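## Task

Place the printed block inside the drawer that is standing open, then push that drawer fully closed so that whatever it held before is still in it. No cabinet may be shifted noticeably. The robot must not topple or finish leaning, or the task fails. Nothing counts as done if it stays in place only because the robot is holding it at the end.

## Robot and tools

ROBOT. A simulated Hello Robot Stretch 3 with a single arm: a two-wheeled base (0.33 m long, 0.34 m wide), a lift that slides up a mast, and a telescoping arm that reaches out to the robot's right side. The base cannot slide sideways; it only drives straight or spins in place, pivoting about the wheel midpoint, 0.05 m behind the front edge. To move the gripper forward or back along the drawer, drive the base. With arm in and wrist folded, spinning sweeps a 0.28 m radius; an unfolded level gripper sticks out further. Fast base motion (0.30 m/s, 1.9 rad/s) needs lift_m under 0.30, arm_m under 0.03 and wrist_yaw_rad over 2.54; otherwise it is capped at 0.10 m/s and 0.63 rad/s.

FRAMES. Base frame: origin on the floor between the drive wheels, x ahead, y left, z up. Odometry frame is the base frame where the scene began; heading is positive to the left, -3.142 to 3.142. hand_pose is reported in the base frame at the point where closed fingertips meet.

TOOL execute_actions. Argument actions: a list run in order (empty list just returns the current state and images). Each action is {"robot": ..., "steps": n, "until": ...}; steps is 1 to 450 control steps at 30 per second; {"steps": n} alone waits. robot holds one command, a list of up to 8 commands run one after another (items may be {"pause_s": s}, s up to 15), or {"stop": true} to brake everything and clear the queue. A command may contain:
- base: exactly one of translate_m (metres, relative offset from where the base is when that command begins, forward positive, magnitude at most 1) or rotate_rad (radians, relative turn, left/counter-clockwise positive, magnitude at most 3.2).
- joints: absolute targets by name, one number each; unnamed joints keep their goal. lift_m 0 to 1.1 (arm height); arm_m 0 to 0.52 (extension); wrist_yaw_rad -1.345 to 4.42 (0 along the arm, positive toward the front, 3.0 folded over the base); wrist_pitch_rad -1.57 to 0.451 (negative tips fingers down); wrist_roll_rad -2.911 to 2.911; gripper_m -0.089 to 0.179 (wider is higher; real fingertip gap is about 0.007 less when nearly shut, 0.025 less when wide; zero gap below 0.007); head_pan_rad -3.953 to 1.73 (-1.57 looks along the arm); head_tilt_rad -1.53 to 0.419 (negative down).
- contact_limits: {"arm_m": effort %} 1 to 100, the motor effort at which that arm motion halts; lower is gentler. Lasts until arm_m's next command.
Base and joint motions run concurrently and continue across actions; a new command overrides at once and discards an older queue. until ends an action early: {"robot": {"status": "ended"}} waits for all motion and queues to finish; fields like lift_m, arm_m_status, base_status, queue, refusals can be compared with ["<", 0.3] etc.; {"any": {"status": "ended"}} fires when any one motion ends. An invalid call or out-of-range number rejects the whole call.

TOOL zoom_image: camera (head_camera, nav_camera or wrist_camera) and region [x0, y0, x1, y1] in pixels of that camera's last image, at most 504 by 504. head and nav cameras turn with head pan/tilt; wrist_camera rides on the gripper.

TOOL finished_scene: scene (integer) ends that scene irreversibly and reports success. Only call it after every motion has settled and the result is self-supporting.

RESULTS. Each result is one snapshot plus one image per camera. base_status shows progress like (translate_m +0.12 of +0.30). joint_status words: moving, done (within tolerance), off_target (stopped short, may still push), contact_stop (pushed into something; the joint goes slack), time_out, stopped, not_commanded, torque_fault (wrist servo off ~10 s, limp, goals refused). A queue advances only on done (off_target also for base and gripper); otherwise later items are dropped and a dropped: line explains why. refused: lines name rejected goals; replaced: lines are informational. robot.on_its_own appears when the robot changed a goal itself, a joint is slack or off, a motor strains at rest, or base_tilt deviates 3 degrees or more from start. motor_effort is percent of maximum (positive pushes toward higher values), noisy, peak in brackets. lidar_m: 12 distances in 30-degree sectors, first straight ahead, counting counter-clockwise (4th left, 7th behind, 10th right), plane 0.17 m high. wrist_depth_mm and head_depth_mm: 7x7 median depth grids. base_odometry counts wheel turns, so slip looks like travel.

GRIPPING. Close below the object's width to grasp; open at least 0.02 above the touch value to let go. Gripper reading and done do not prove a grasp; check images. Over-squeezing triggers a stall guard that weakens grip.

HAZARDS. Fold or unfold the wrist only with lift_m 0.32 to 0.95, wrist_pitch_rad -0.4 and roll near 0; after folding, lift may drop to 0.25. With yaw below -0.4 keep pitch at -0.5 or lower. Pushing into something rigid with the gripper higher than about 0.45 m can tip the robot before contact stop; repeat pushes after a contact_stop are riskier; use a low contact limit when shoving a drawer. Never drive while the gripper grips, hooks or presses on something fixed. If the base catches on furniture, reverse the last move in small steps; if tilt appears, free the gripper, and lower lift_m to about 0.2 if still tipped. Avoid dropping the block, slamming the drawer, or knocking cabinets; a loose object may occasionally get nudged. Everything keeps moving while you think, so wait for status ended before finishing.

Each tool is called as name(argument=value, ...), one argument or row to a line, values as JSON.

## Session

execute_actions(
  actions=[],
)

Scene clock: 0.00 s.
robot.base_odometry: x=+0.000 y=+0.000 heading=+0.000 (m, m, rad; robot's odometry frame)
robot.turned_by_wheels: +0.000 (rad since the last result)
robot.turned_by_imu: +0.000 (rad since the last result)
robot.base_tilt: forward=+1.1 right=-0.5 (deg)
robot.lidar_m: 2.16 1.96 1.40 1.43 2.14 2.05 2.12 1.97 1.71 1.35 2.61 2.24
robot.head_depth_mm: 2349 2610 2630 2674 2684 2692 2113 / 2324 2744 2789 2825 2369 2199 2092 / 2349 2935 2997 3050 2337 2301 2086 / 2336 3168 3208 3272 3263 2983 2094 / 2309 2925 2962 2993 3034 2865 2123 / 2307 2571 2585 2619 2622 2634 2097 / 2195 2294 2304 2315 2325 2349 2119
robot.base_status: not_commanded
robot.joint_positions: lift_m=+0.396 arm_m=+0.000 wrist_yaw_rad=+2.846 wrist_pitch_rad=-0.649 wrist_roll_rad=+0.000 gripper_m=+0.037 head_pan_rad=-0.001 head_tilt_rad=-0.022
robot.joint_goals: lift_m=+0.396 arm_m=+0.000 wrist_yaw_rad=+2.846 wrist_pitch_rad=-0.649 wrist_roll_rad=+0.000 gripper_m=+0.037 head_pan_rad=-0.001 head_tilt_rad=-0.022
robot.joint_status: lift_m=not_commanded arm_m=not_commanded wrist_yaw_rad=not_commanded wrist_pitch_rad=not_commanded wrist_roll_rad=not_commanded gripper_m=not_commanded head_pan_rad=not_commanded head_tilt_rad=not_commanded
robot.measured_speeds: translate_m=+0.000 rotate_rad=+0.000 lift_m=+0.000 arm_m=+0.000 wrist_yaw_rad=+0.000 wrist_pitch_rad=+0.000 wrist_roll_rad=+0.000 head_pan_rad=+0.000 head_tilt_rad=+0.000
robot: refusals=0 queue=idle queue_left=0
robot.motor_effort: left_wheel=+0 right_wheel=+0 lift_m=+34 arm_m=+0 wrist_yaw_rad=+0 wrist_pitch_rad=+7 wrist_roll_rad=+0 gripper_m=+0 head_pan_rad=+1 head_tilt_rad=+2 (%)
robot.hand_pose: x=+0.0340 y=+0.0367 z=+0.3609 quat_wxyz=(+0.322, +0.696, +0.125, +0.630) (m; robot's base frame)
robot.wrist_depth_mm: - - - - - - - / - - - - - - - / - 940 918 860 862 834 810 / - 756 751 734 711 696 685 / 668 - 634 629 637 599 591 / 578 544 - 550 - 515 520 / 501 513 - 490 475 472 459
pictures: head_camera (sideways: a quarter turn clockwise sets it upright), nav_camera (sideways: a quarter turn counterclockwise sets it upright), wrist_camera
Images, in order (width x height): head_camera 896x504, nav_camera 672x504, wrist_camera 644x364.

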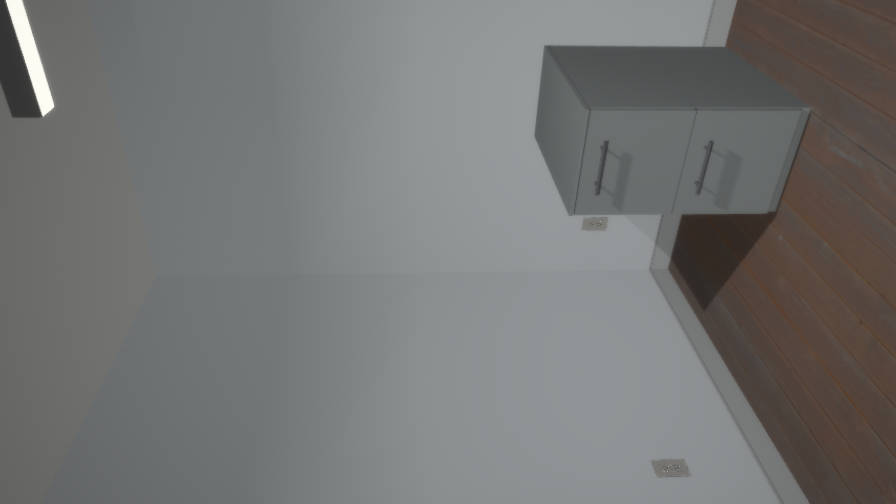

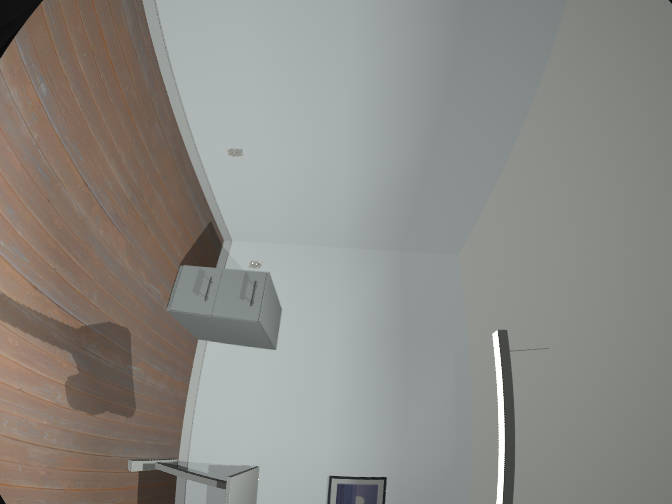

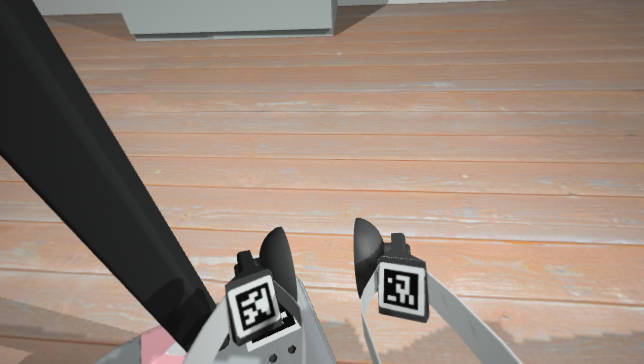

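execute_actions(
  actions=[
    {"robot":{"joints":{"head_pan_rad":-1.3,"head_tilt_rad":-0.5}},"steps":450,"until":{"robot":{"status":"ended"}}},
  ],
)

execute_actions(
  actions=[
    {"robot":{"joints":{"head_pan_rad":-2.8}},"steps":450,"until":{"robot":{"status":"ended"}}},
  ],
)

Scene clock: 1.33 s.
robot.base_odometry: x=+0.000 y=+0.000 heading=+0.000 (m, m, rad; robot's odometry frame)
robot.turned_by_wheels: +0.000 (rad since the last result)
robot.turned_by_imu: +0.000 (rad since the last result)
robot.base_tilt: forward=+1.1 right=-0.4 (deg)
robot.lidar_m: 2.15 1.96 1.40 1.43 2.14 2.05 2.11 1.96 1.71 1.35 2.61 2.24
robot.head_depth_mm: 1882 2013 2159 1462 1754 1543 1302 / 2031 2189 2404 1463 1913 1547 1302 / 2242 2442 2682 2505 1924 1552 1305 / 2487 2683 3000 2557 1938 1563 1323 / 2773 2877 3244 2562 1948 1568 1316 / 2687 2821 3195 2601 1974 1583 1330 / 2532 2642 2882 2634 1980 1590 1332
robot.base_status: not_commanded
robot.joint_positions: lift_m=+0.396 arm_m=+0.000 wrist_yaw_rad=+2.846 wrist_pitch_rad=-0.649 wrist_roll_rad=+0.000 gripper_m=+0.037 head_pan_rad=-1.293 head_tilt_rad=-0.494
robot.joint_goals: lift_m=+0.396 arm_m=+0.000 wrist_yaw_rad=+2.846 wrist_pitch_rad=-0.649 wrist_roll_rad=+0.000 gripper_m=+0.037 head_pan_rad=-1.300 head_tilt_rad=-0.500
robot.joint_status: lift_m=not_commanded arm_m=not_commanded wrist_yaw_rad=not_commanded wrist_pitch_rad=not_commanded wrist_roll_rad=not_commanded gripper_m=not_commanded head_pan_rad=done head_tilt_rad=done
robot.measured_speeds: translate_m=+0.000 rotate_rad=+0.000 lift_m=+0.000 arm_m=+0.000 wrist_yaw_rad=+0.000 wrist_pitch_rad=+0.000 wrist_roll_rad=+0.000 head_pan_rad=+0.000 head_tilt_rad=+0.000
robot: refusals=0 queue=done queue_left=0
robot.motor_effort: left_wheel=+1(1) right_wheel=+0(0) lift_m=+33(35) arm_m=+0(1) wrist_yaw_rad=+0(0) wrist_pitch_rad=+7(7) wrist_roll_rad=+0(0) gripper_m=+1(1) head_pan_rad=-2(45) head_tilt_rad=-2(27) (%)
robot.hand_pose: x=+0.0340 y=+0.0367 z=+0.3609 quat_wxyz=(+0.322, +0.696, +0.125, +0.630) (m; robot's base frame)
robot.wrist_depth_mm: - - - - - - - / - - - - - - - / - 934 901 892 859 821 798 / - 773 749 737 717 692 678 / 658 - 644 633 609 601 592 / 567 547 - 551 - 527 522 / 512 515 - 493 469 470 457
pictures: head_camera (sideways: a quarter turn clockwise sets it upright), nav_camera (sideways: a quarter turn counterclockwise sets it upright), wrist_camera
camera_calibration (this result's frames):
head_camera: T_world_to_cam=[[-0.126541, 0.529445, -0.838854, 1.11776], [0.93698, 0.341424, 0.0741476, -0.0979528], [0.325662, -0.776606, -0.539284, 0.667521], [0, 0, 0, 1]] pos_world=[0.0158357, -0.0399466, 1.30488]
nav_camera: T_world_to_cam=[[0.198392, -0.448038, 0.871724, -1.09774], [-0.927417, -0.373542, 0.0190785, 0.0310238], [0.317078, -0.812236, -0.489626, 0.594519], [0, 0, 0, 1]] pos_world=[0.0580454, 0.00265121, 1.24742]
wrist_camera: T_world_to_cam=[[0.919714, -0.391059, -0.0346263, -0.00830189], [-0.298213, -0.638533, -0.709468, 0.327734], [0.255334, 0.662834, -0.703886, 0.384059], [0, 0, 0, 1]] pos_world=[0.00730631, -0.0485453, 0.502564]
Images, in order (width x height): head_camera 896x504, nav_camera 672x504, wrist_camera 644x364.

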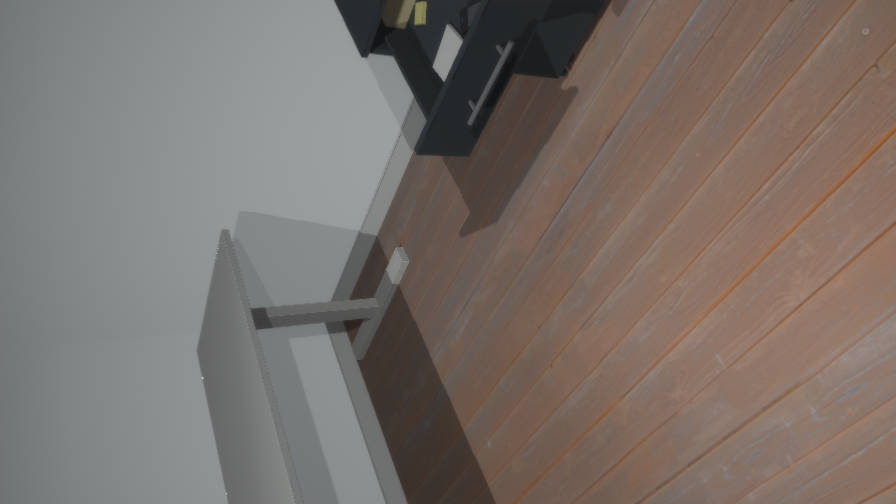

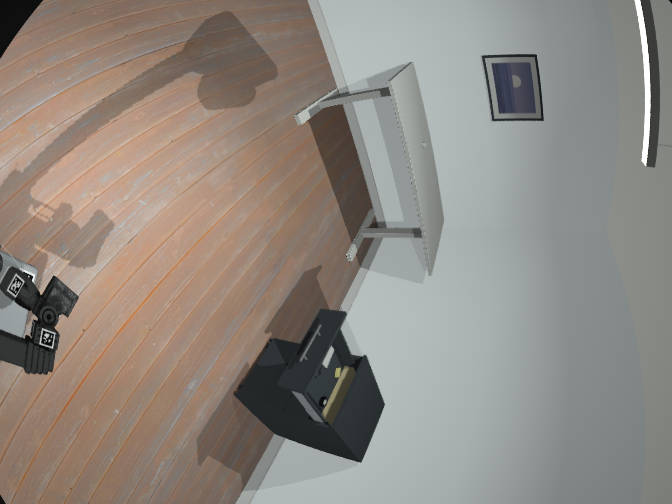

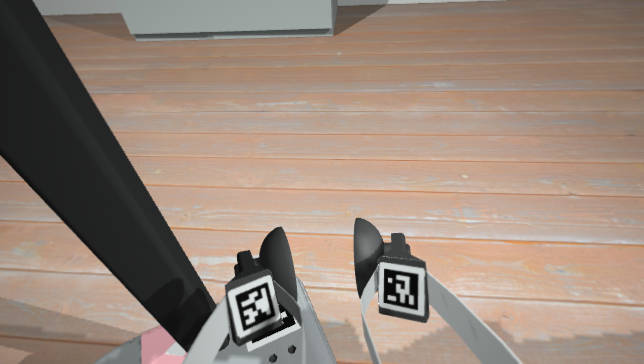

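Scene clock: 2.67 s.
robot.base_odometry: x=+0.000 y=+0.000 heading=+0.000 (m, m, rad; robot's odometry frame)
robot.turned_by_wheels: +0.000 (rad since the last result)
robot.turned_by_imu: +0.000 (rad since the last result)
robot.base_tilt: forward=+1.2 right=-0.5 (deg)
robot.lidar_m: 2.16 1.96 1.40 1.43 2.14 2.05 2.11 1.96 1.70 1.35 2.61 2.24
robot.head_depth_mm: 2162 2322 2507 2472 1894 1538 1292 / 2332 2531 2796 2516 1919 1539 1299 / 2222 2415 2678 2522 1922 1558 1311 / 2053 2255 2458 2526 1947 1568 1319 / 1909 2106 2281 2392 1952 1575 1323 / 1810 1932 2116 2276 1970 1586 1325 / 1706 1834 1957 2103 1979 1595 1341
robot.base_status: not_commanded
robot.joint_positions: lift_m=+0.396 arm_m=+0.000 wrist_yaw_rad=+2.846 wrist_pitch_rad=-0.649 wrist_roll_rad=+0.000 gripper_m=+0.037 head_pan_rad=-2.793 head_tilt_rad=-0.494
robot.joint_goals: lift_m=+0.396 arm_m=+0.000 wrist_yaw_rad=+2.846 wrist_pitch_rad=-0.649 wrist_roll_rad=+0.000 gripper_m=+0.037 head_pan_rad=-2.800 head_tilt_rad=-0.500
robot.joint_status: lift_m=not_commanded arm_m=not_commanded wrist_yaw_rad=not_commanded wrist_pitch_rad=not_commanded wrist_roll_rad=not_commanded gripper_m=not_commanded head_pan_rad=done head_tilt_rad=done
robot.measured_speeds: translate_m=+0.000 rotate_rad=+0.000 lift_m=+0.000 arm_m=+0.000 wrist_yaw_rad=+0.000 wrist_pitch_rad=+0.000 wrist_roll_rad=+0.000 head_pan_rad=+0.000 head_tilt_rad=+0.000
robot: refusals=0 queue=done queue_left=0
robot.motor_effort: left_wheel=+0(0) right_wheel=+1(1) lift_m=+34(35) arm_m=-1(0) wrist_yaw_rad=+0(0) wrist_pitch_rad=+7(7) wrist_roll_rad=+0(0) gripper_m=+0(1) head_pan_rad=-4(44) head_tilt_rad=-2(2) (%)
robot.hand_pose: x=+0.0340 y=+0.0367 z=+0.3609 quat_wxyz=(+0.322, +0.696, +0.125, +0.630) (m; robot's base frame)
robot.wrist_depth_mm: - - - - - - - / - - - - - - - / - 919 900 895 857 834 840 / - 757 757 732 723 712 692 / 653 - 632 634 635 593 589 / 572 562 - 547 - 528 519 / 506 513 - 487 483 474 466
pictures: head_camera (sideways: a quarter turn clockwise sets it upright), nav_camera (sideways: a quarter turn counterclockwise sets it upright), wrist_camera
camera_calibration (this result's frames):
head_camera: T_world_to_cam=[[0.519393, 0.163759, -0.838698, 1.11361], [0.40683, -0.910488, 0.074168, -0.0947454], [-0.751479, -0.37973, -0.539523, 0.674403], [0, 0, 0, 1]] pos_world=[-0.0330586, -0.0125373, 1.30487]
nav_camera: T_world_to_cam=[[-0.433117, -0.229674, 0.871585, -1.0937], [-0.438216, 0.898668, 0.0190485, 0.0280787], [-0.78764, -0.373692, -0.489875, 0.601582], [0, 0, 0, 1]] pos_world=[0.0124338, -0.0516224, 1.24742]
wrist_camera: T_world_to_cam=[[0.919714, -0.391059, -0.0346263, -0.00830185], [-0.298213, -0.638533, -0.709468, 0.327734], [0.255334, 0.662834, -0.703886, 0.384059], [0, 0, 0, 1]] pos_world=[0.00730632, -0.0485453, 0.502564]
Images, in order (width x height): head_camera 896x504, nav_camera 672x504, wrist_camera 644x364.

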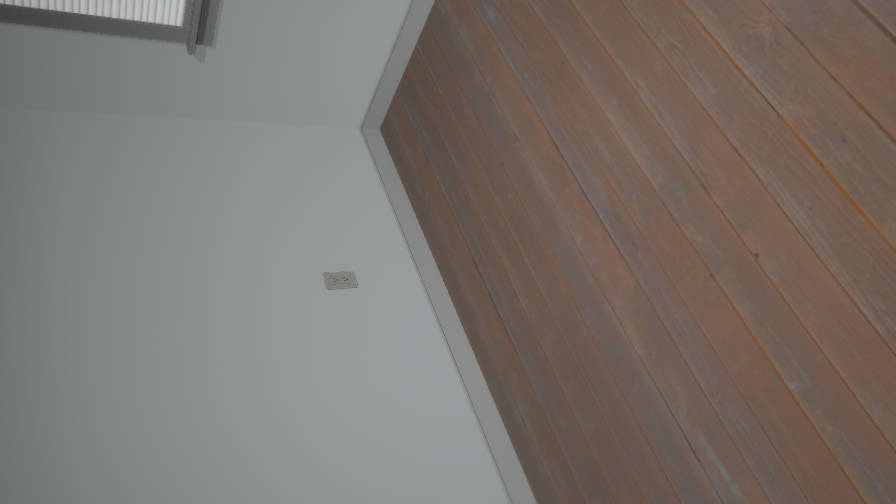

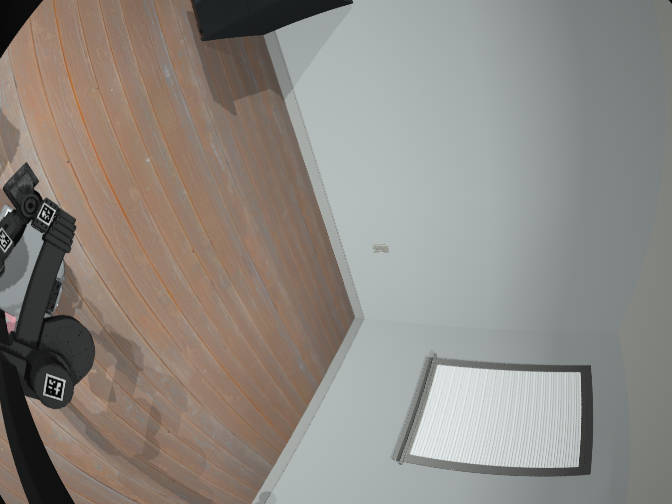

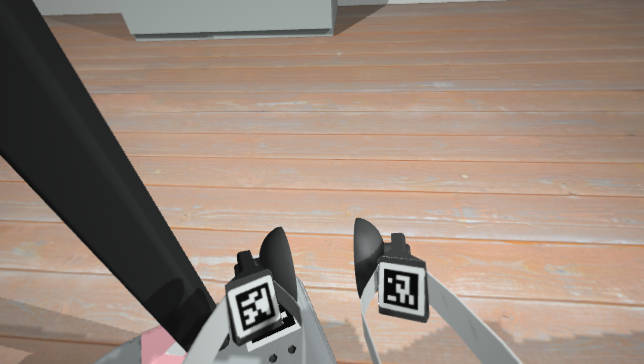

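execute_actions(
  actions=[
    {"robot":[{"joints":{"head_pan_rad":-0.95,"head_tilt_rad":-0.35,"wrist_pitch_rad":-0.4,"wrist_yaw_rad":3.0}},{"joints":{"lift_m":0.27}}],"steps":450,"until":{"robot":{"status":"ended"}}},
  ],
)

zoom_image(
  camera="head_camera",
  region=[250,150,450,350],
)

Scene clock: 6.17 s.
robot.base_odometry: x=+0.000 y=+0.000 heading=+0.000 (m, m, rad; robot's odometry frame)
robot.turned_by_wheels: +0.000 (rad since the last result)
robot.turned_by_imu: +0.000 (rad since the last result)
robot.base_tilt: forward=+1.2 right=-0.5 (deg)
robot.lidar_m: 2.15 1.96 1.40 1.43 2.14 2.05 2.12 1.96 1.70 1.35 2.60 2.24
robot.head_depth_mm: 2625 2731 2818 2926 2270 1749 1419 / 2754 2972 2825 3119 2290 1751 1431 / 2632 2831 2912 3175 2306 1774 1439 / 2546 2726 2809 3116 2315 1771 1435 / 2450 2618 2663 2948 2312 1787 1444 / 2368 2558 2607 2837 2328 1797 1453 / 2271 2444 2596 2778 2359 1795 1456
robot.base_status: not_commanded
robot.joint_positions: lift_m=+0.271 arm_m=+0.000 wrist_yaw_rad=+2.998 wrist_pitch_rad=-0.420 wrist_roll_rad=+0.000 gripper_m=+0.037 head_pan_rad=-0.957 head_tilt_rad=-0.360
robot.joint_goals: lift_m=+0.270 arm_m=+0.000 wrist_yaw_rad=+3.000 wrist_pitch_rad=-0.400 wrist_roll_rad=+0.000 gripper_m=+0.037 head_pan_rad=-0.950 head_tilt_rad=-0.350
robot.joint_status: lift_m=done arm_m=not_commanded wrist_yaw_rad=done wrist_pitch_rad=done wrist_roll_rad=not_commanded gripper_m=not_commanded head_pan_rad=done head_tilt_rad=done
robot.measured_speeds: translate_m=+0.000 rotate_rad=+0.000 lift_m=+0.000 arm_m=+0.000 wrist_yaw_rad=+0.000 wrist_pitch_rad=+0.000 wrist_roll_rad=+0.000 head_pan_rad=+0.000 head_tilt_rad=+0.000
robot: refusals=0 queue=done queue_left=0
robot.motor_effort: left_wheel=+0(0) right_wheel=+0(0) lift_m=+20(36) arm_m=+0(1) wrist_yaw_rad=+2(2) wrist_pitch_rad=+12(13) wrist_roll_rad=+0(0) gripper_m=+0(0) head_pan_rad=+3(38) head_tilt_rad=+5(19) (%)
robot.hand_pose: x=+0.0108 y=+0.0773 z=+0.2827 quat_wxyz=(+0.197, +0.700, +0.098, +0.679) (m; robot's base frame)
robot.wrist_depth_mm: - - - - - - - / - - - - - - - / - - - - - 988 957 / 966 - 815 798 749 709 722 / 692 677 667 624 617 579 573 / 565 546 - 536 - 485 475 / 474 469 - - 422 417 410
pictures: head_camera (sideways: a quarter turn clockwise sets it upright), nav_camera (sideways: a quarter turn counterclockwise sets it upright), wrist_camera
camera_calibration (this result's frames):
head_camera: T_world_to_cam=[[-0.226453, 0.362511, -0.904049, 1.2034], [0.766889, 0.638584, 0.0639671, -0.0836733], [0.6005, -0.67882, -0.422615, 0.514039], [0, 0, 0, 1]] pos_world=[0.0280006, -0.0338722, 1.31052]
nav_camera: T_world_to_cam=[[0.265252, -0.258817, 0.928792, -1.1726], [-0.754634, -0.655321, 0.0329029, 0.0119674], [0.600141, -0.709626, -0.369137, 0.436004], [0, 0, 0, 1]] pos_world=[0.0584009, 0.0137539, 1.24965]
wrist_camera: T_world_to_cam=[[0.969919, -0.236478, -0.0577452, 0.0202205], [-0.172242, -0.499072, -0.84927, 0.318598], [0.172015, 0.83367, -0.524791, 0.245175], [0, 0, 0, 1]] pos_world=[-0.00691008, -0.0406101, 0.400409]
Images, in order (width x height): head_camera 896x504, nav_camera 672x504, wrist_camera 644x364.

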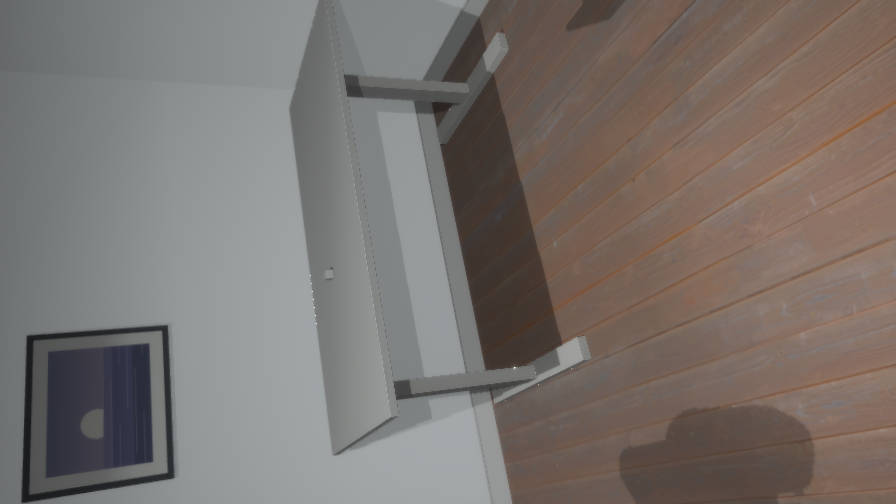

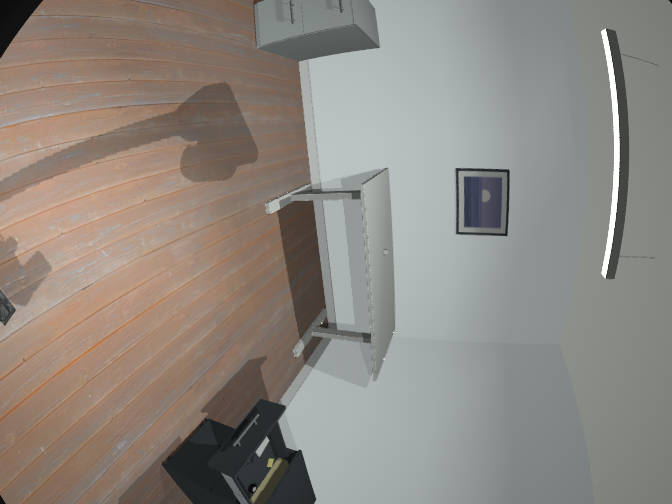

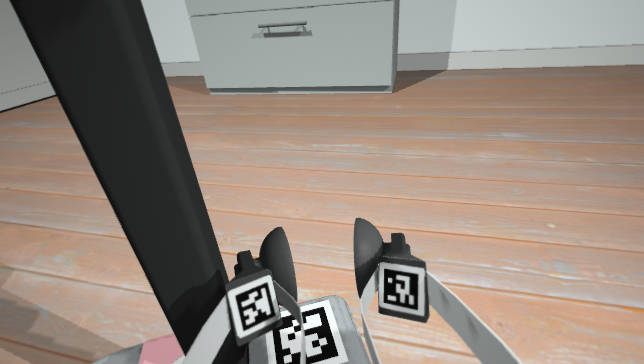

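Region (250, 150, 450, 350) of head_camera's 896x504 image, scaled by 2.520, with more detail than that image has.

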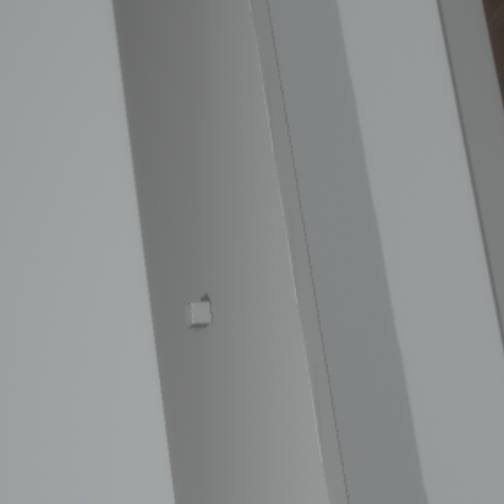

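execute_actions(
  actions=[
    {"robot":[{"base":{"rotate_rad":-0.905}},{"base":{"translate_m":1.0}},{"base":{"translate_m":0.69}},{"base":{"rotate_rad":1.96},"joints":{"head_pan_rad":-1.65,"head_tilt_rad":-0.75}},{"joints":{"lift_m":0.9}},{"joints":{"wrist_yaw_rad":0,"gripper_m":0.12}}],"steps":450,"until":{"robot":{"status":"ended"}}},
    {"steps":450,"until":{"robot":{"status":"ended"}}},
  ],
)

Scene clock: 28.63 s.
robot.base_odometry: x=+1.044 y=-1.329 heading=+1.055 (m, m, rad; robot's odometry frame)
robot.turned_by_wheels: +1.055 (rad since the last result)
robot.turned_by_imu: +1.036 (rad since the last result)
robot.base_tilt: forward=+1.1 right=-0.4 (deg)
robot.lidar_m: 1.63 2.59 2.82 3.58 0.97 0.99 1.24 1.18 1.21 1.15 0.71 1.50
robot.head_depth_mm: 1030 1139 964 786 - - - / 1025 1143 968 815 - - - / 1021 1135 978 826 - - - / 1018 1140 992 825 680 1289 1180 / 1012 1151 1003 815 684 1272 1182 / 1008 1146 1011 822 692 1262 1177 / 1005 1141 1021 828 697 1282 1198
robot.base_status: done (rotate_rad +1.9599 of +1.9600)
robot.joint_positions: lift_m=+0.899 arm_m=+0.000 wrist_yaw_rad=+0.002 wrist_pitch_rad=-0.420 wrist_roll_rad=+0.000 gripper_m=+0.120 head_pan_rad=-1.643 head_tilt_rad=-0.741
robot.joint_goals: lift_m=+0.900 arm_m=+0.000 wrist_yaw_rad=+0.000 wrist_pitch_rad=-0.400 wrist_roll_rad=+0.000 gripper_m=+0.120 head_pan_rad=-1.650 head_tilt_rad=-0.750
robot.joint_status: lift_m=done arm_m=not_commanded wrist_yaw_rad=done wrist_pitch_rad=done wrist_roll_rad=not_commanded gripper_m=done head_pan_rad=done head_tilt_rad=done
robot.measured_speeds: translate_m=+0.000 rotate_rad=+0.000 lift_m=+0.000 arm_m=+0.000 wrist_yaw_rad=+0.000 wrist_pitch_rad=+0.000 wrist_roll_rad=+0.000 head_pan_rad=+0.000 head_tilt_rad=+0.000
robot: refusals=0 queue=done queue_left=0
robot.motor_effort: left_wheel=-3(12) right_wheel=+3(12) lift_m=+47(47) arm_m=+0(1) wrist_yaw_rad=-2(1) wrist_pitch_rad=+12(12) wrist_roll_rad=+0(0) gripper_m=+1(100) head_pan_rad=-4(43) head_tilt_rad=-4(28) (%)
robot.hand_pose: x=-0.0210 y=-0.3687 z=+0.9117 quat_wxyz=(+0.692, +0.148, -0.691, -0.147) (m; robot's base frame)
robot.wrist_depth_mm: 726 763 777 817 826 886 891 / 813 819 856 859 921 960 961 / 852 873 876 833 798 766 735 / 958 662 655 614 586 570 554 / 948 518 505 485 476 470 439 / 437 432 405 401 386 - 369 / 364 - 345 343 325 322 320
pictures: head_camera (sideways: a quarter turn clockwise sets it upright), nav_camera (sideways: a quarter turn counterclockwise sets it upright), wrist_camera
camera_calibration (this result's frames):
head_camera: T_world_to_cam=[[0.0765874, 0.729176, -0.680027, 0.909499], [0.995775, -0.0212899, 0.0893196, -0.118037], [0.0506519, -0.683995, -0.727726, 0.914324], [0, 0, 0, 1]] pos_world=[0.00157015, -0.0403035, 1.2944]
nav_camera: T_world_to_cam=[[0.018133, -0.687198, 0.726244, -0.906979], [-0.999399, -0.033923, -0.00714589, 0.065606], [0.029547, -0.725678, -0.6874, 0.853562], [0, 0, 0, 1]] pos_world=[0.0567926, -0.00163724, 1.2459]
wrist_camera: T_world_to_cam=[[-0.99401, 0.0927542, -0.0577922, 0.0621747], [0.0977666, 0.518417, -0.849521, 1.00585], [-0.0488361, -0.850083, -0.52438, 0.326725], [0, 0, 0, 1]] pos_world=[-0.0205803, -0.249474, 1.02941]
Images, in order (width x height): head_camera 896x504, nav_camera 672x504, wrist_camera 644x364.

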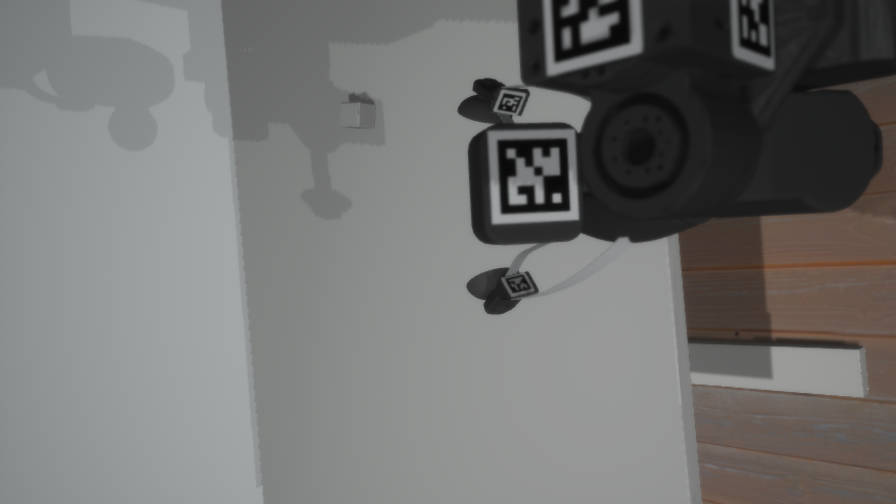

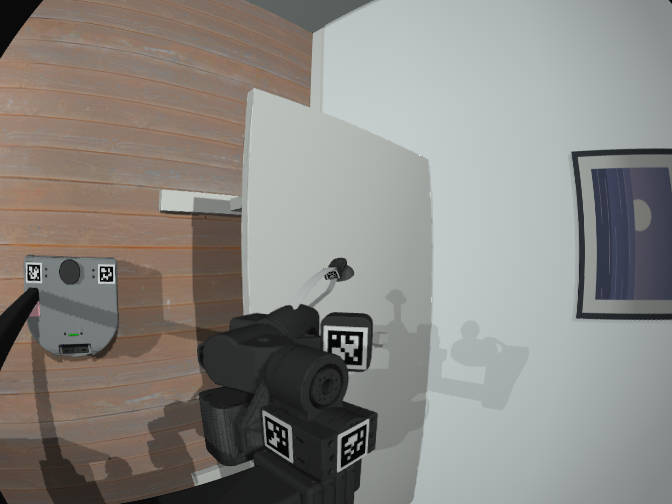

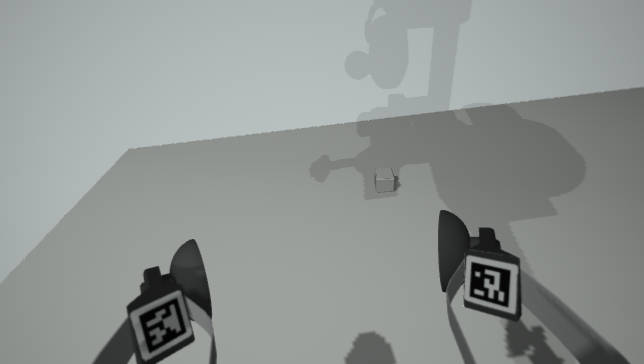

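execute_actions(
  actions=[
    {"robot":{"base":{"translate_m":-0.13},"joints":{"wrist_pitch_rad":-0.9,"arm_m":0.38,"lift_m":0.87}},"steps":450,"until":{"robot":{"status":"ended"}}},
  ],
)

Scene clock: 32.60 s.
robot.base_odometry: x=+0.980 y=-1.442 heading=+1.055 (m, m, rad; robot's odometry frame)
robot.turned_by_wheels: +0.000 (rad since the last result)
robot.turned_by_imu: -0.001 (rad since the last result)
robot.base_tilt: forward=+1.1 right=-0.4 (deg)
robot.lidar_m: 1.64 2.72 3.00 3.58 0.89 0.99 1.11 1.08 1.21 1.15 0.76 1.60
robot.head_depth_mm: 1032 1135 - 757 654 1287 1152 / 1026 - 924 793 671 1292 1160 / 1021 - - 799 675 1279 1173 / 1018 1130 1023 808 680 1285 1171 / 1016 1149 1003 815 683 1293 1179 / 1012 1144 1017 819 691 1274 1186 / 1005 1143 1018 828 697 1270 1174
robot.base_status: done (translate_m -0.1300 of -0.1300)
robot.joint_positions: lift_m=+0.871 arm_m=+0.380 wrist_yaw_rad=+0.000 wrist_pitch_rad=-0.906 wrist_roll_rad=+0.000 gripper_m=+0.120 head_pan_rad=-1.643 head_tilt_rad=-0.741
robot.joint_goals: lift_m=+0.870 arm_m=+0.380 wrist_yaw_rad=+0.000 wrist_pitch_rad=-0.900 wrist_roll_rad=+0.000 gripper_m=+0.120 head_pan_rad=-1.650 head_tilt_rad=-0.750
robot.joint_status: lift_m=done arm_m=done wrist_yaw_rad=done wrist_pitch_rad=done wrist_roll_rad=not_commanded gripper_m=done head_pan_rad=done head_tilt_rad=done
robot.measured_speeds: translate_m=+0.000 rotate_rad=+0.000 lift_m=+0.000 arm_m=+0.000 wrist_yaw_rad=+0.000 wrist_pitch_rad=+0.000 wrist_roll_rad=+0.000 head_pan_rad=+0.000 head_tilt_rad=+0.000
robot: refusals=0 queue=done queue_left=0
robot.motor_effort: left_wheel=-3(10) right_wheel=+3(4) lift_m=+20(47) arm_m=+3(4) wrist_yaw_rad=+0(1) wrist_pitch_rad=+4(12) wrist_roll_rad=+0(0) gripper_m=+1(1) head_pan_rad=-4(3) head_tilt_rad=-3(3) (%)
robot.hand_pose: x=-0.0215 y=-0.6637 z=+0.7926 quat_wxyz=(+0.636, +0.310, -0.635, -0.310) (m; robot's base frame)
robot.wrist_depth_mm: 400 395 397 395 388 385 377 / 353 347 346 345 340 335 331 / 313 310 306 304 303 297 295 / 280 278 275 263 269 268 267 / 253 251 251 248 247 250 243 / 232 233 230 228 228 - 224 / 214 - 209 210 209 209 208
pictures: head_camera (sideways: a quarter turn clockwise sets it upright), nav_camera (sideways: a quarter turn counterclockwise sets it upright), wrist_camera
camera_calibration (this result's frames):
head_camera: T_world_to_cam=[[0.0766051, 0.729174, -0.680027, 0.909498], [0.995775, -0.0213141, 0.0893196, -0.118037], [0.0506353, -0.683997, -0.727726, 0.914325], [0, 0, 0, 1]] pos_world=[0.00156917, -0.0403034, 1.2944]
nav_camera: T_world_to_cam=[[0.0181163, -0.687198, 0.726244, -0.906979], [-0.9994, -0.0338987, -0.0071459, 0.065606], [0.0295294, -0.725679, -0.6874, 0.853562], [0, 0, 0, 1]] pos_world=[0.0567926, -0.00163847, 1.2459]
wrist_camera: T_world_to_cam=[[-0.993792, 0.111061, -0.00649663, 0.0536004], [0.0989107, 0.855318, -0.508574, 1.01102], [-0.0509262, -0.50606, -0.860994, 0.508599], [0, 0, 0, 1]] pos_world=[-0.0208321, -0.613316, 0.952428]
Images, in order (width x height): head_camera 896x504, nav_camera 672x504, wrist_camera 644x364.

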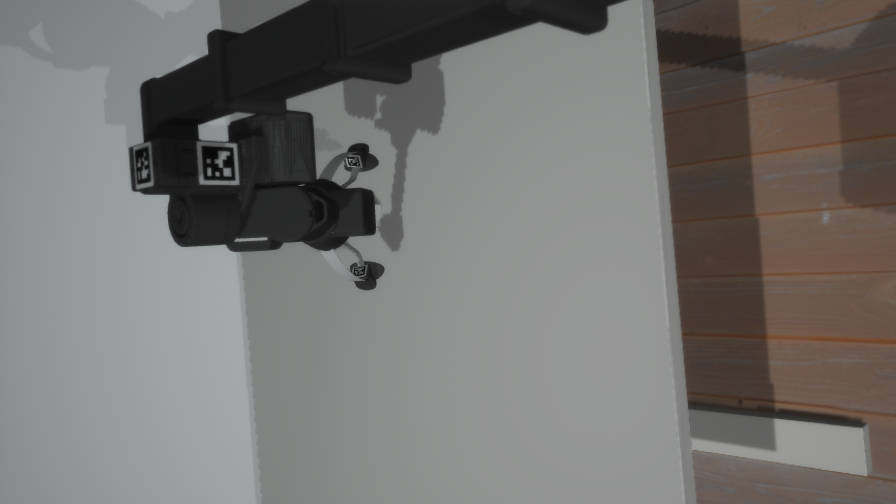

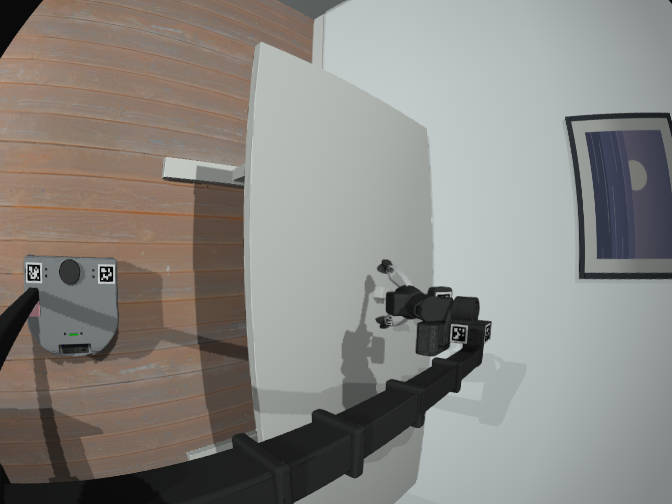

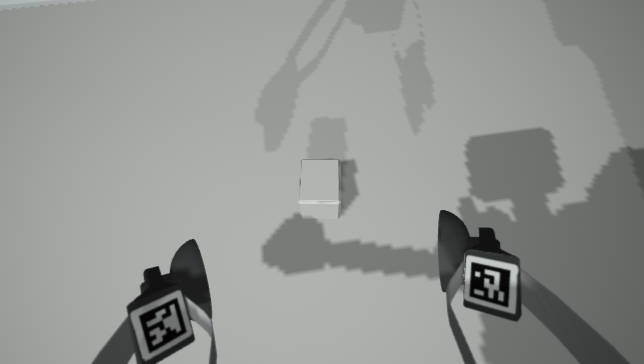

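execute_actions(
  actions=[
    {"robot":[{"base":{"translate_m":-0.01},"joints":{"arm_m":0.447}},{"joints":{"lift_m":0.818,"gripper_m":0.08}}],"steps":450,"until":{"robot":{"status":"ended"}}},
  ],
)

Scene clock: 35.70 s.
robot.base_odometry: x=+0.975 y=-1.451 heading=+1.055 (m, m, rad; robot's odometry frame)
robot.turned_by_wheels: +0.000 (rad since the last result)
robot.turned_by_imu: +0.000 (rad since the last result)
robot.base_tilt: forward=+1.1 right=-0.4 (deg)
robot.lidar_m: 1.64 2.72 3.01 3.58 0.88 0.99 1.10 1.07 1.21 1.16 0.77 1.61
robot.head_depth_mm: 1031 1137 993 - - 1281 1160 / 1029 1129 914 774 671 1294 1166 / 1024 1121 898 799 676 1278 1169 / 1021 1143 998 806 679 1284 1175 / 1017 1152 1002 814 685 1292 1186 / 1012 1146 1013 822 691 1270 1184 / 1005 1144 1022 828 695 1270 1181
robot.base_status: done (translate_m -0.0100 of -0.0100)
robot.joint_positions: lift_m=+0.819 arm_m=+0.447 wrist_yaw_rad=+0.000 wrist_pitch_rad=-0.907 wrist_roll_rad=+0.000 gripper_m=+0.080 head_pan_rad=-1.643 head_tilt_rad=-0.741
robot.joint_goals: lift_m=+0.818 arm_m=+0.447 wrist_yaw_rad=+0.000 wrist_pitch_rad=-0.900 wrist_roll_rad=+0.000 gripper_m=+0.080 head_pan_rad=-1.650 head_tilt_rad=-0.750
robot.joint_status: lift_m=done arm_m=done wrist_yaw_rad=done wrist_pitch_rad=done wrist_roll_rad=not_commanded gripper_m=done head_pan_rad=done head_tilt_rad=done
robot.measured_speeds: translate_m=+0.000 rotate_rad=+0.000 lift_m=+0.000 arm_m=+0.000 wrist_yaw_rad=+0.000 wrist_pitch_rad=+0.000 wrist_roll_rad=+0.000 head_pan_rad=+0.000 head_tilt_rad=+0.000
robot: refusals=0 queue=done queue_left=0
robot.motor_effort: left_wheel=-2(8) right_wheel=+3(5) lift_m=+20(21) arm_m=+3(4) wrist_yaw_rad=+0(0) wrist_pitch_rad=+4(4) wrist_roll_rad=+0(0) gripper_m=+1(99) head_pan_rad=-4(4) head_tilt_rad=-3(3) (%)
robot.hand_pose: x=-0.0215 y=-0.7306 z=+0.7406 quat_wxyz=(+0.636, +0.310, -0.635, -0.310) (m; robot's base frame)
robot.wrist_depth_mm: 313 309 311 303 301 297 293 / 275 271 267 267 264 260 259 / 241 239 237 234 235 230 231 / 217 216 215 212 211 208 208 / 196 195 195 165 194 190 189 / 179 179 177 171 172 177 173 / 165 165 161 163 163 161 161
pictures: head_camera (sideways: a quarter turn clockwise sets it upright), nav_camera (sideways: a quarter turn counterclockwise sets it upright), wrist_camera
camera_calibration (this result's frames):
head_camera: T_world_to_cam=[[0.076605, 0.729174, -0.680027, 0.909498], [0.995775, -0.021314, 0.0893196, -0.118037], [0.0506354, -0.683997, -0.727726, 0.914325], [0, 0, 0, 1]] pos_world=[0.00156917, -0.0403034, 1.2944]
nav_camera: T_world_to_cam=[[0.0181164, -0.687198, 0.726244, -0.906979], [-0.9994, -0.0338988, -0.00714591, 0.065606], [0.0295295, -0.725679, -0.6874, 0.853562], [0, 0, 0, 1]] pos_world=[0.0567926, -0.00163846, 1.2459]
wrist_camera: T_world_to_cam=[[-0.993792, 0.111064, -0.00646054, 0.0606707], [0.0989109, 0.855482, -0.508298, 1.04171], [-0.0509266, -0.505782, -0.861157, 0.430234], [0, 0, 0, 1]] pos_world=[-0.0208321, -0.680299, 0.900391]
Images, in order (width x height): head_camera 896x504, nav_camera 672x504, wrist_camera 644x364.

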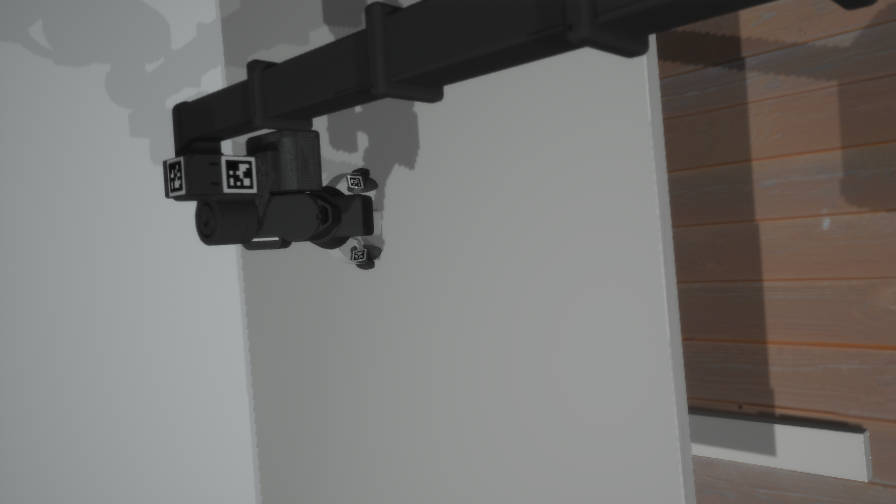

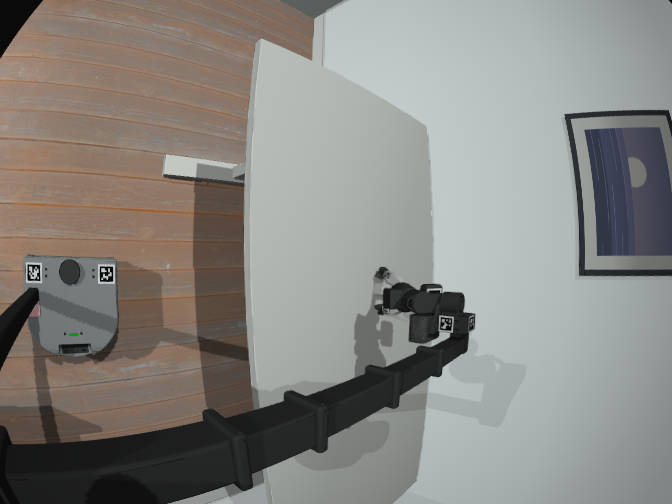

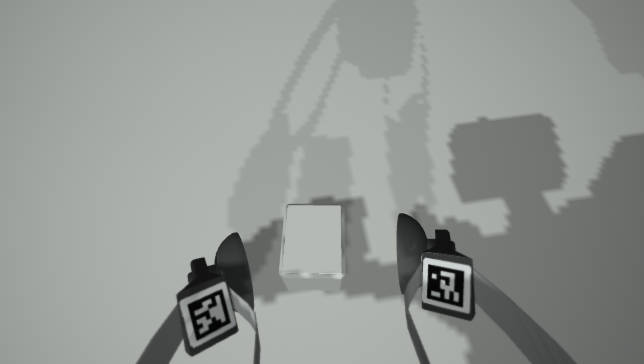

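execute_actions(
  actions=[
    {"robot":[{"base":{"translate_m":0.005},"joints":{"arm_m":0.453}},{"joints":{"gripper_m":0.0}},{"joints":{"lift_m":0.87}},{"base":{"translate_m":0.25},"joints":{"arm_m":0}}],"steps":450,"until":{"robot":{"status":"ended"}}},
  ],
)

execute_actions(
  actions=[
    {"robot":[{"base":{"rotate_rad":-1.57}},{"base":{"translate_m":-0.8},"joints":{"wrist_yaw_rad":1.0,"head_pan_rad":-1.75}}],"steps":450,"until":{"robot":{"status":"ended"}}},
  ],
)

Scene clock: 43.20 s.
robot.base_odometry: x=+1.101 y=-1.229 heading=+1.055 (m, m, rad; robot's odometry frame)
robot.turned_by_wheels: +0.000 (rad since the last result)
robot.turned_by_imu: -0.001 (rad since the last result)
robot.base_tilt: forward=+1.2 right=-0.5 (deg)
robot.lidar_m: 1.62 2.48 2.67 3.58 1.11 1.05 1.35 1.27 1.20 0.68 0.68 1.39
robot.head_depth_mm: 1027 1144 962 784 697 - - / 1021 1145 972 794 683 - - / 1018 1137 981 802 704 - - / 1014 1142 993 808 681 1272 1169 / 1010 1147 1003 814 685 1236 1172 / 1003 1143 1012 822 690 1279 1184 / 1000 1137 1263 851 697 638 1194
robot.base_status: done (translate_m +0.2500 of +0.2500)
robot.joint_positions: lift_m=+0.869 arm_m=+0.000 wrist_yaw_rad=+0.000 wrist_pitch_rad=-0.908 wrist_roll_rad=+0.000 gripper_m=+0.001 head_pan_rad=-1.643 head_tilt_rad=-0.741
robot.joint_goals: lift_m=+0.870 arm_m=+0.000 wrist_yaw_rad=+0.000 wrist_pitch_rad=-0.900 wrist_roll_rad=+0.000 gripper_m=+0.000 head_pan_rad=-1.650 head_tilt_rad=-0.750
robot.joint_status: lift_m=done arm_m=done wrist_yaw_rad=done wrist_pitch_rad=done wrist_roll_rad=not_commanded gripper_m=done head_pan_rad=done head_tilt_rad=done
robot.measured_speeds: translate_m=+0.000 rotate_rad=+0.000 lift_m=+0.000 arm_m=+0.000 wrist_yaw_rad=+0.000 wrist_pitch_rad=+0.000 wrist_roll_rad=+0.000 head_pan_rad=+0.000 head_tilt_rad=+0.000
robot: refusals=0 queue=done queue_left=0
robot.motor_effort: left_wheel=-3(5) right_wheel=+2(8) lift_m=+47(50) arm_m=-5(5) wrist_yaw_rad=+0(1) wrist_pitch_rad=+5(5) wrist_roll_rad=+0(1) gripper_m=-17(100) head_pan_rad=-4(3) head_tilt_rad=-3(4) (%)
robot.hand_pose: x=-0.0215 y=-0.2839 z=+0.7914 quat_wxyz=(+0.636, +0.310, -0.635, -0.310) (m; robot's base frame)
robot.wrist_depth_mm: 411 396 396 388 394 381 379 / 351 348 346 344 338 337 337 / 314 309 306 304 301 298 294 / 278 277 275 273 272 269 273 / 253 252 249 161 258 968 995 / 240 918 916 153 - 915 903 / 870 859 852 844 859 853 836
pictures: head_camera (sideways: a quarter turn clockwise sets it upright), nav_camera (sideways: a quarter turn counterclockwise sets it upright), wrist_camera
camera_calibration (this result's frames):
head_camera: T_world_to_cam=[[0.076606, 0.729174, -0.680027, 0.909498], [0.995775, -0.0213153, 0.0893196, -0.118037], [0.0506345, -0.683997, -0.727726, 0.914325], [0, 0, 0, 1]] pos_world=[0.00156912, -0.0403034, 1.2944]
nav_camera: T_world_to_cam=[[0.0181155, -0.687198, 0.726244, -0.906979], [-0.9994, -0.0338975, -0.00714591, 0.065606], [0.0295285, -0.725679, -0.6874, 0.853562], [0, 0, 0, 1]] pos_world=[0.0567926, -0.00163852, 1.2459]
wrist_camera: T_world_to_cam=[[-0.993792, 0.111072, -0.00632438, 0.0112774], [0.0989109, 0.856102, -0.507253, 0.6847], [-0.0509273, -0.50473, -0.861774, 0.7007], [0, 0, 0, 1]] pos_world=[-0.0208322, -0.233761, 0.951233]
Images, in order (width x height): head_camera 896x504, nav_camera 672x504, wrist_camera 644x364.

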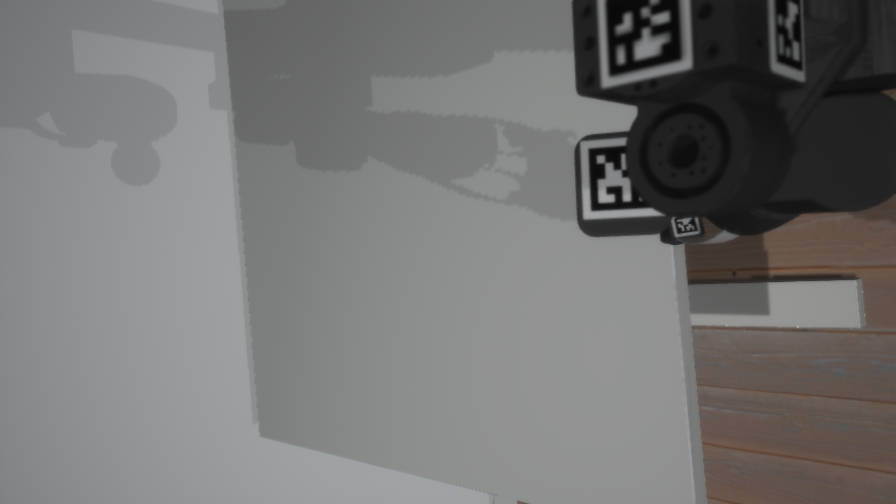

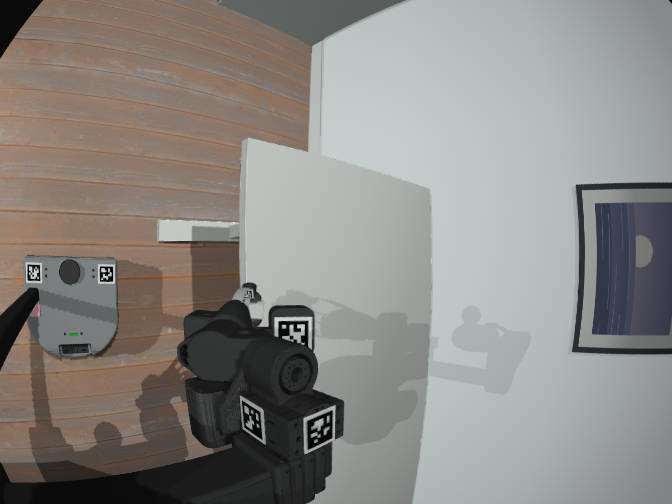

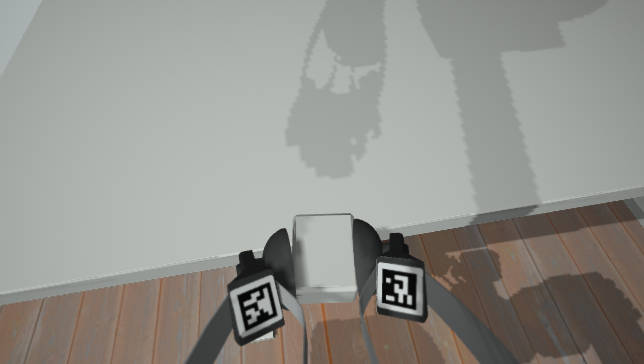

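Scene clock: 56.20 s.
robot.base_odometry: x=+0.404 y=-0.835 heading=-0.515 (m, m, rad; robot's odometry frame)
robot.turned_by_wheels: -1.570 (rad since the last result)
robot.turned_by_imu: -1.552 (rad since the last result)
robot.base_tilt: forward=+1.1 right=-0.4 (deg)
robot.lidar_m: 1.46 1.88 1.81 2.39 2.36 2.92 2.80 1.96 0.79 0.77 1.40 1.83
robot.head_depth_mm: 1259 1446 1687 1791 965 - 1143 / 1246 1407 1101 1044 945 - 1119 / 1230 1344 1117 1055 919 - - / 1216 1344 1121 1061 908 1324 1119 / 1197 1339 1179 1057 1460 - 1138 / 1183 1339 1547 1775 1560 1407 1139 / 1169 1321 1519 1750 1589 1360 1198
robot.base_status: done (translate_m -0.8000 of -0.8000)
robot.joint_positions: lift_m=+0.869 arm_m=+0.000 wrist_yaw_rad=+0.998 wrist_pitch_rad=-0.908 wrist_roll_rad=+0.000 gripper_m=+0.001 head_pan_rad=-1.743 head_tilt_rad=-0.741
robot.joint_goals: lift_m=+0.870 arm_m=+0.000 wrist_yaw_rad=+1.000 wrist_pitch_rad=-0.900 wrist_roll_rad=+0.000 gripper_m=+0.000 head_pan_rad=-1.750 head_tilt_rad=-0.750
robot.joint_status: lift_m=done arm_m=done wrist_yaw_rad=done wrist_pitch_rad=done wrist_roll_rad=not_commanded gripper_m=done head_pan_rad=done head_tilt_rad=done
robot.measured_speeds: translate_m=+0.000 rotate_rad=+0.000 lift_m=+0.000 arm_m=+0.000 wrist_yaw_rad=+0.000 wrist_pitch_rad=+0.000 wrist_roll_rad=+0.000 head_pan_rad=+0.000 head_tilt_rad=+0.000
robot: refusals=0 queue=done queue_left=0
robot.motor_effort: left_wheel=+3(9) right_wheel=-2(7) lift_m=+46(47) arm_m=-4(4) wrist_yaw_rad=+2(2) wrist_pitch_rad=+5(5) wrist_roll_rad=+0(0) gripper_m=-17(17) head_pan_rad=-3(15) head_tilt_rad=-3(4) (%)
robot.hand_pose: x=+0.0950 y=-0.2206 z=+0.7914 quat_wxyz=(+0.707, +0.576, -0.409, +0.031) (m; robot's base frame)
robot.wrist_depth_mm: - - - - - - 911 / - - - - - - 990 / - - - - - - 531 / - - - - - 786 502 / - - - 161 - 384 438 / 938 938 939 153 - 432 328 / 851 877 844 852 831 847 346
pictures: head_camera (sideways: a quarter turn clockwise sets it upright), nav_camera (sideways: a quarter turn counterclockwise sets it upright), wrist_camera
camera_calibration (this result's frames):
head_camera: T_world_to_cam=[[0.148755, 0.717938, -0.680027, 0.909058], [0.988717, -0.120257, 0.0893196, -0.117994], [-0.0176519, -0.685641, -0.727726, 0.914741], [0, 0, 0, 1]] pos_world=[-0.00241729, -0.0396529, 1.2944]
nav_camera: T_world_to_cam=[[-0.0503282, -0.685592, 0.726244, -0.906561], [-0.997815, 0.0656783, -0.00714593, 0.0655964], [-0.0427993, -0.725017, -0.6874, 0.854003], [0, 0, 0, 1]] pos_world=[0.0563782, -0.00667265, 1.2459]
wrist_camera: T_world_to_cam=[[-0.632539, -0.774502, -0.00632603, -0.109584], [-0.665443, 0.547613, -0.507253, 0.623546], [0.396333, -0.316648, -0.861774, 0.737584], [0, 0, 0, 1]] pos_world=[0.0532884, -0.19278, 0.951233]
Images, in order (width x height): head_camera 896x504, nav_camera 672x504, wrist_camera 644x364.

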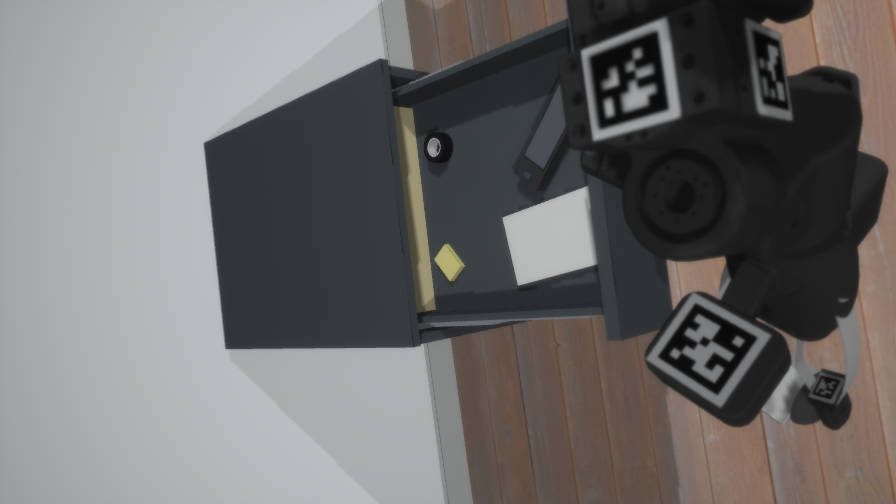

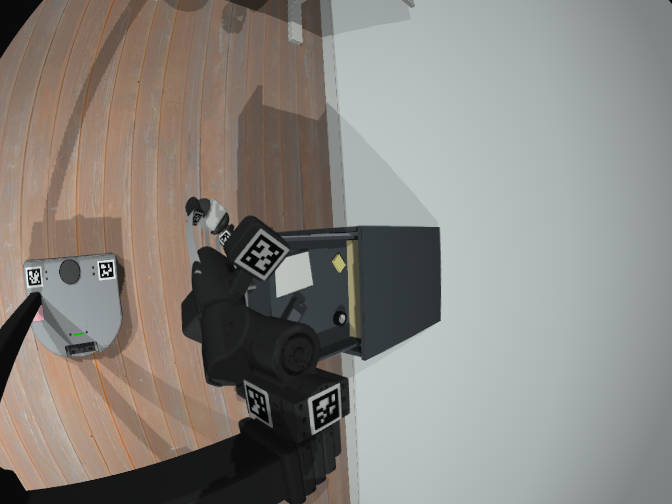

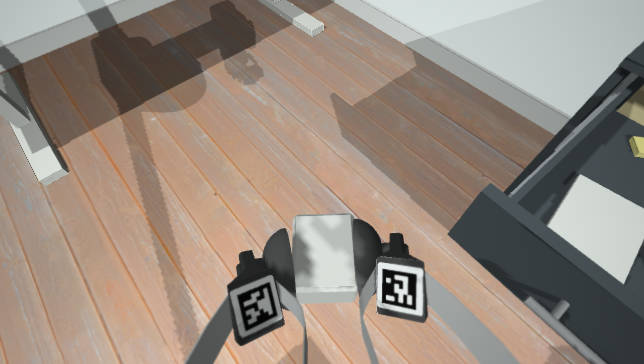

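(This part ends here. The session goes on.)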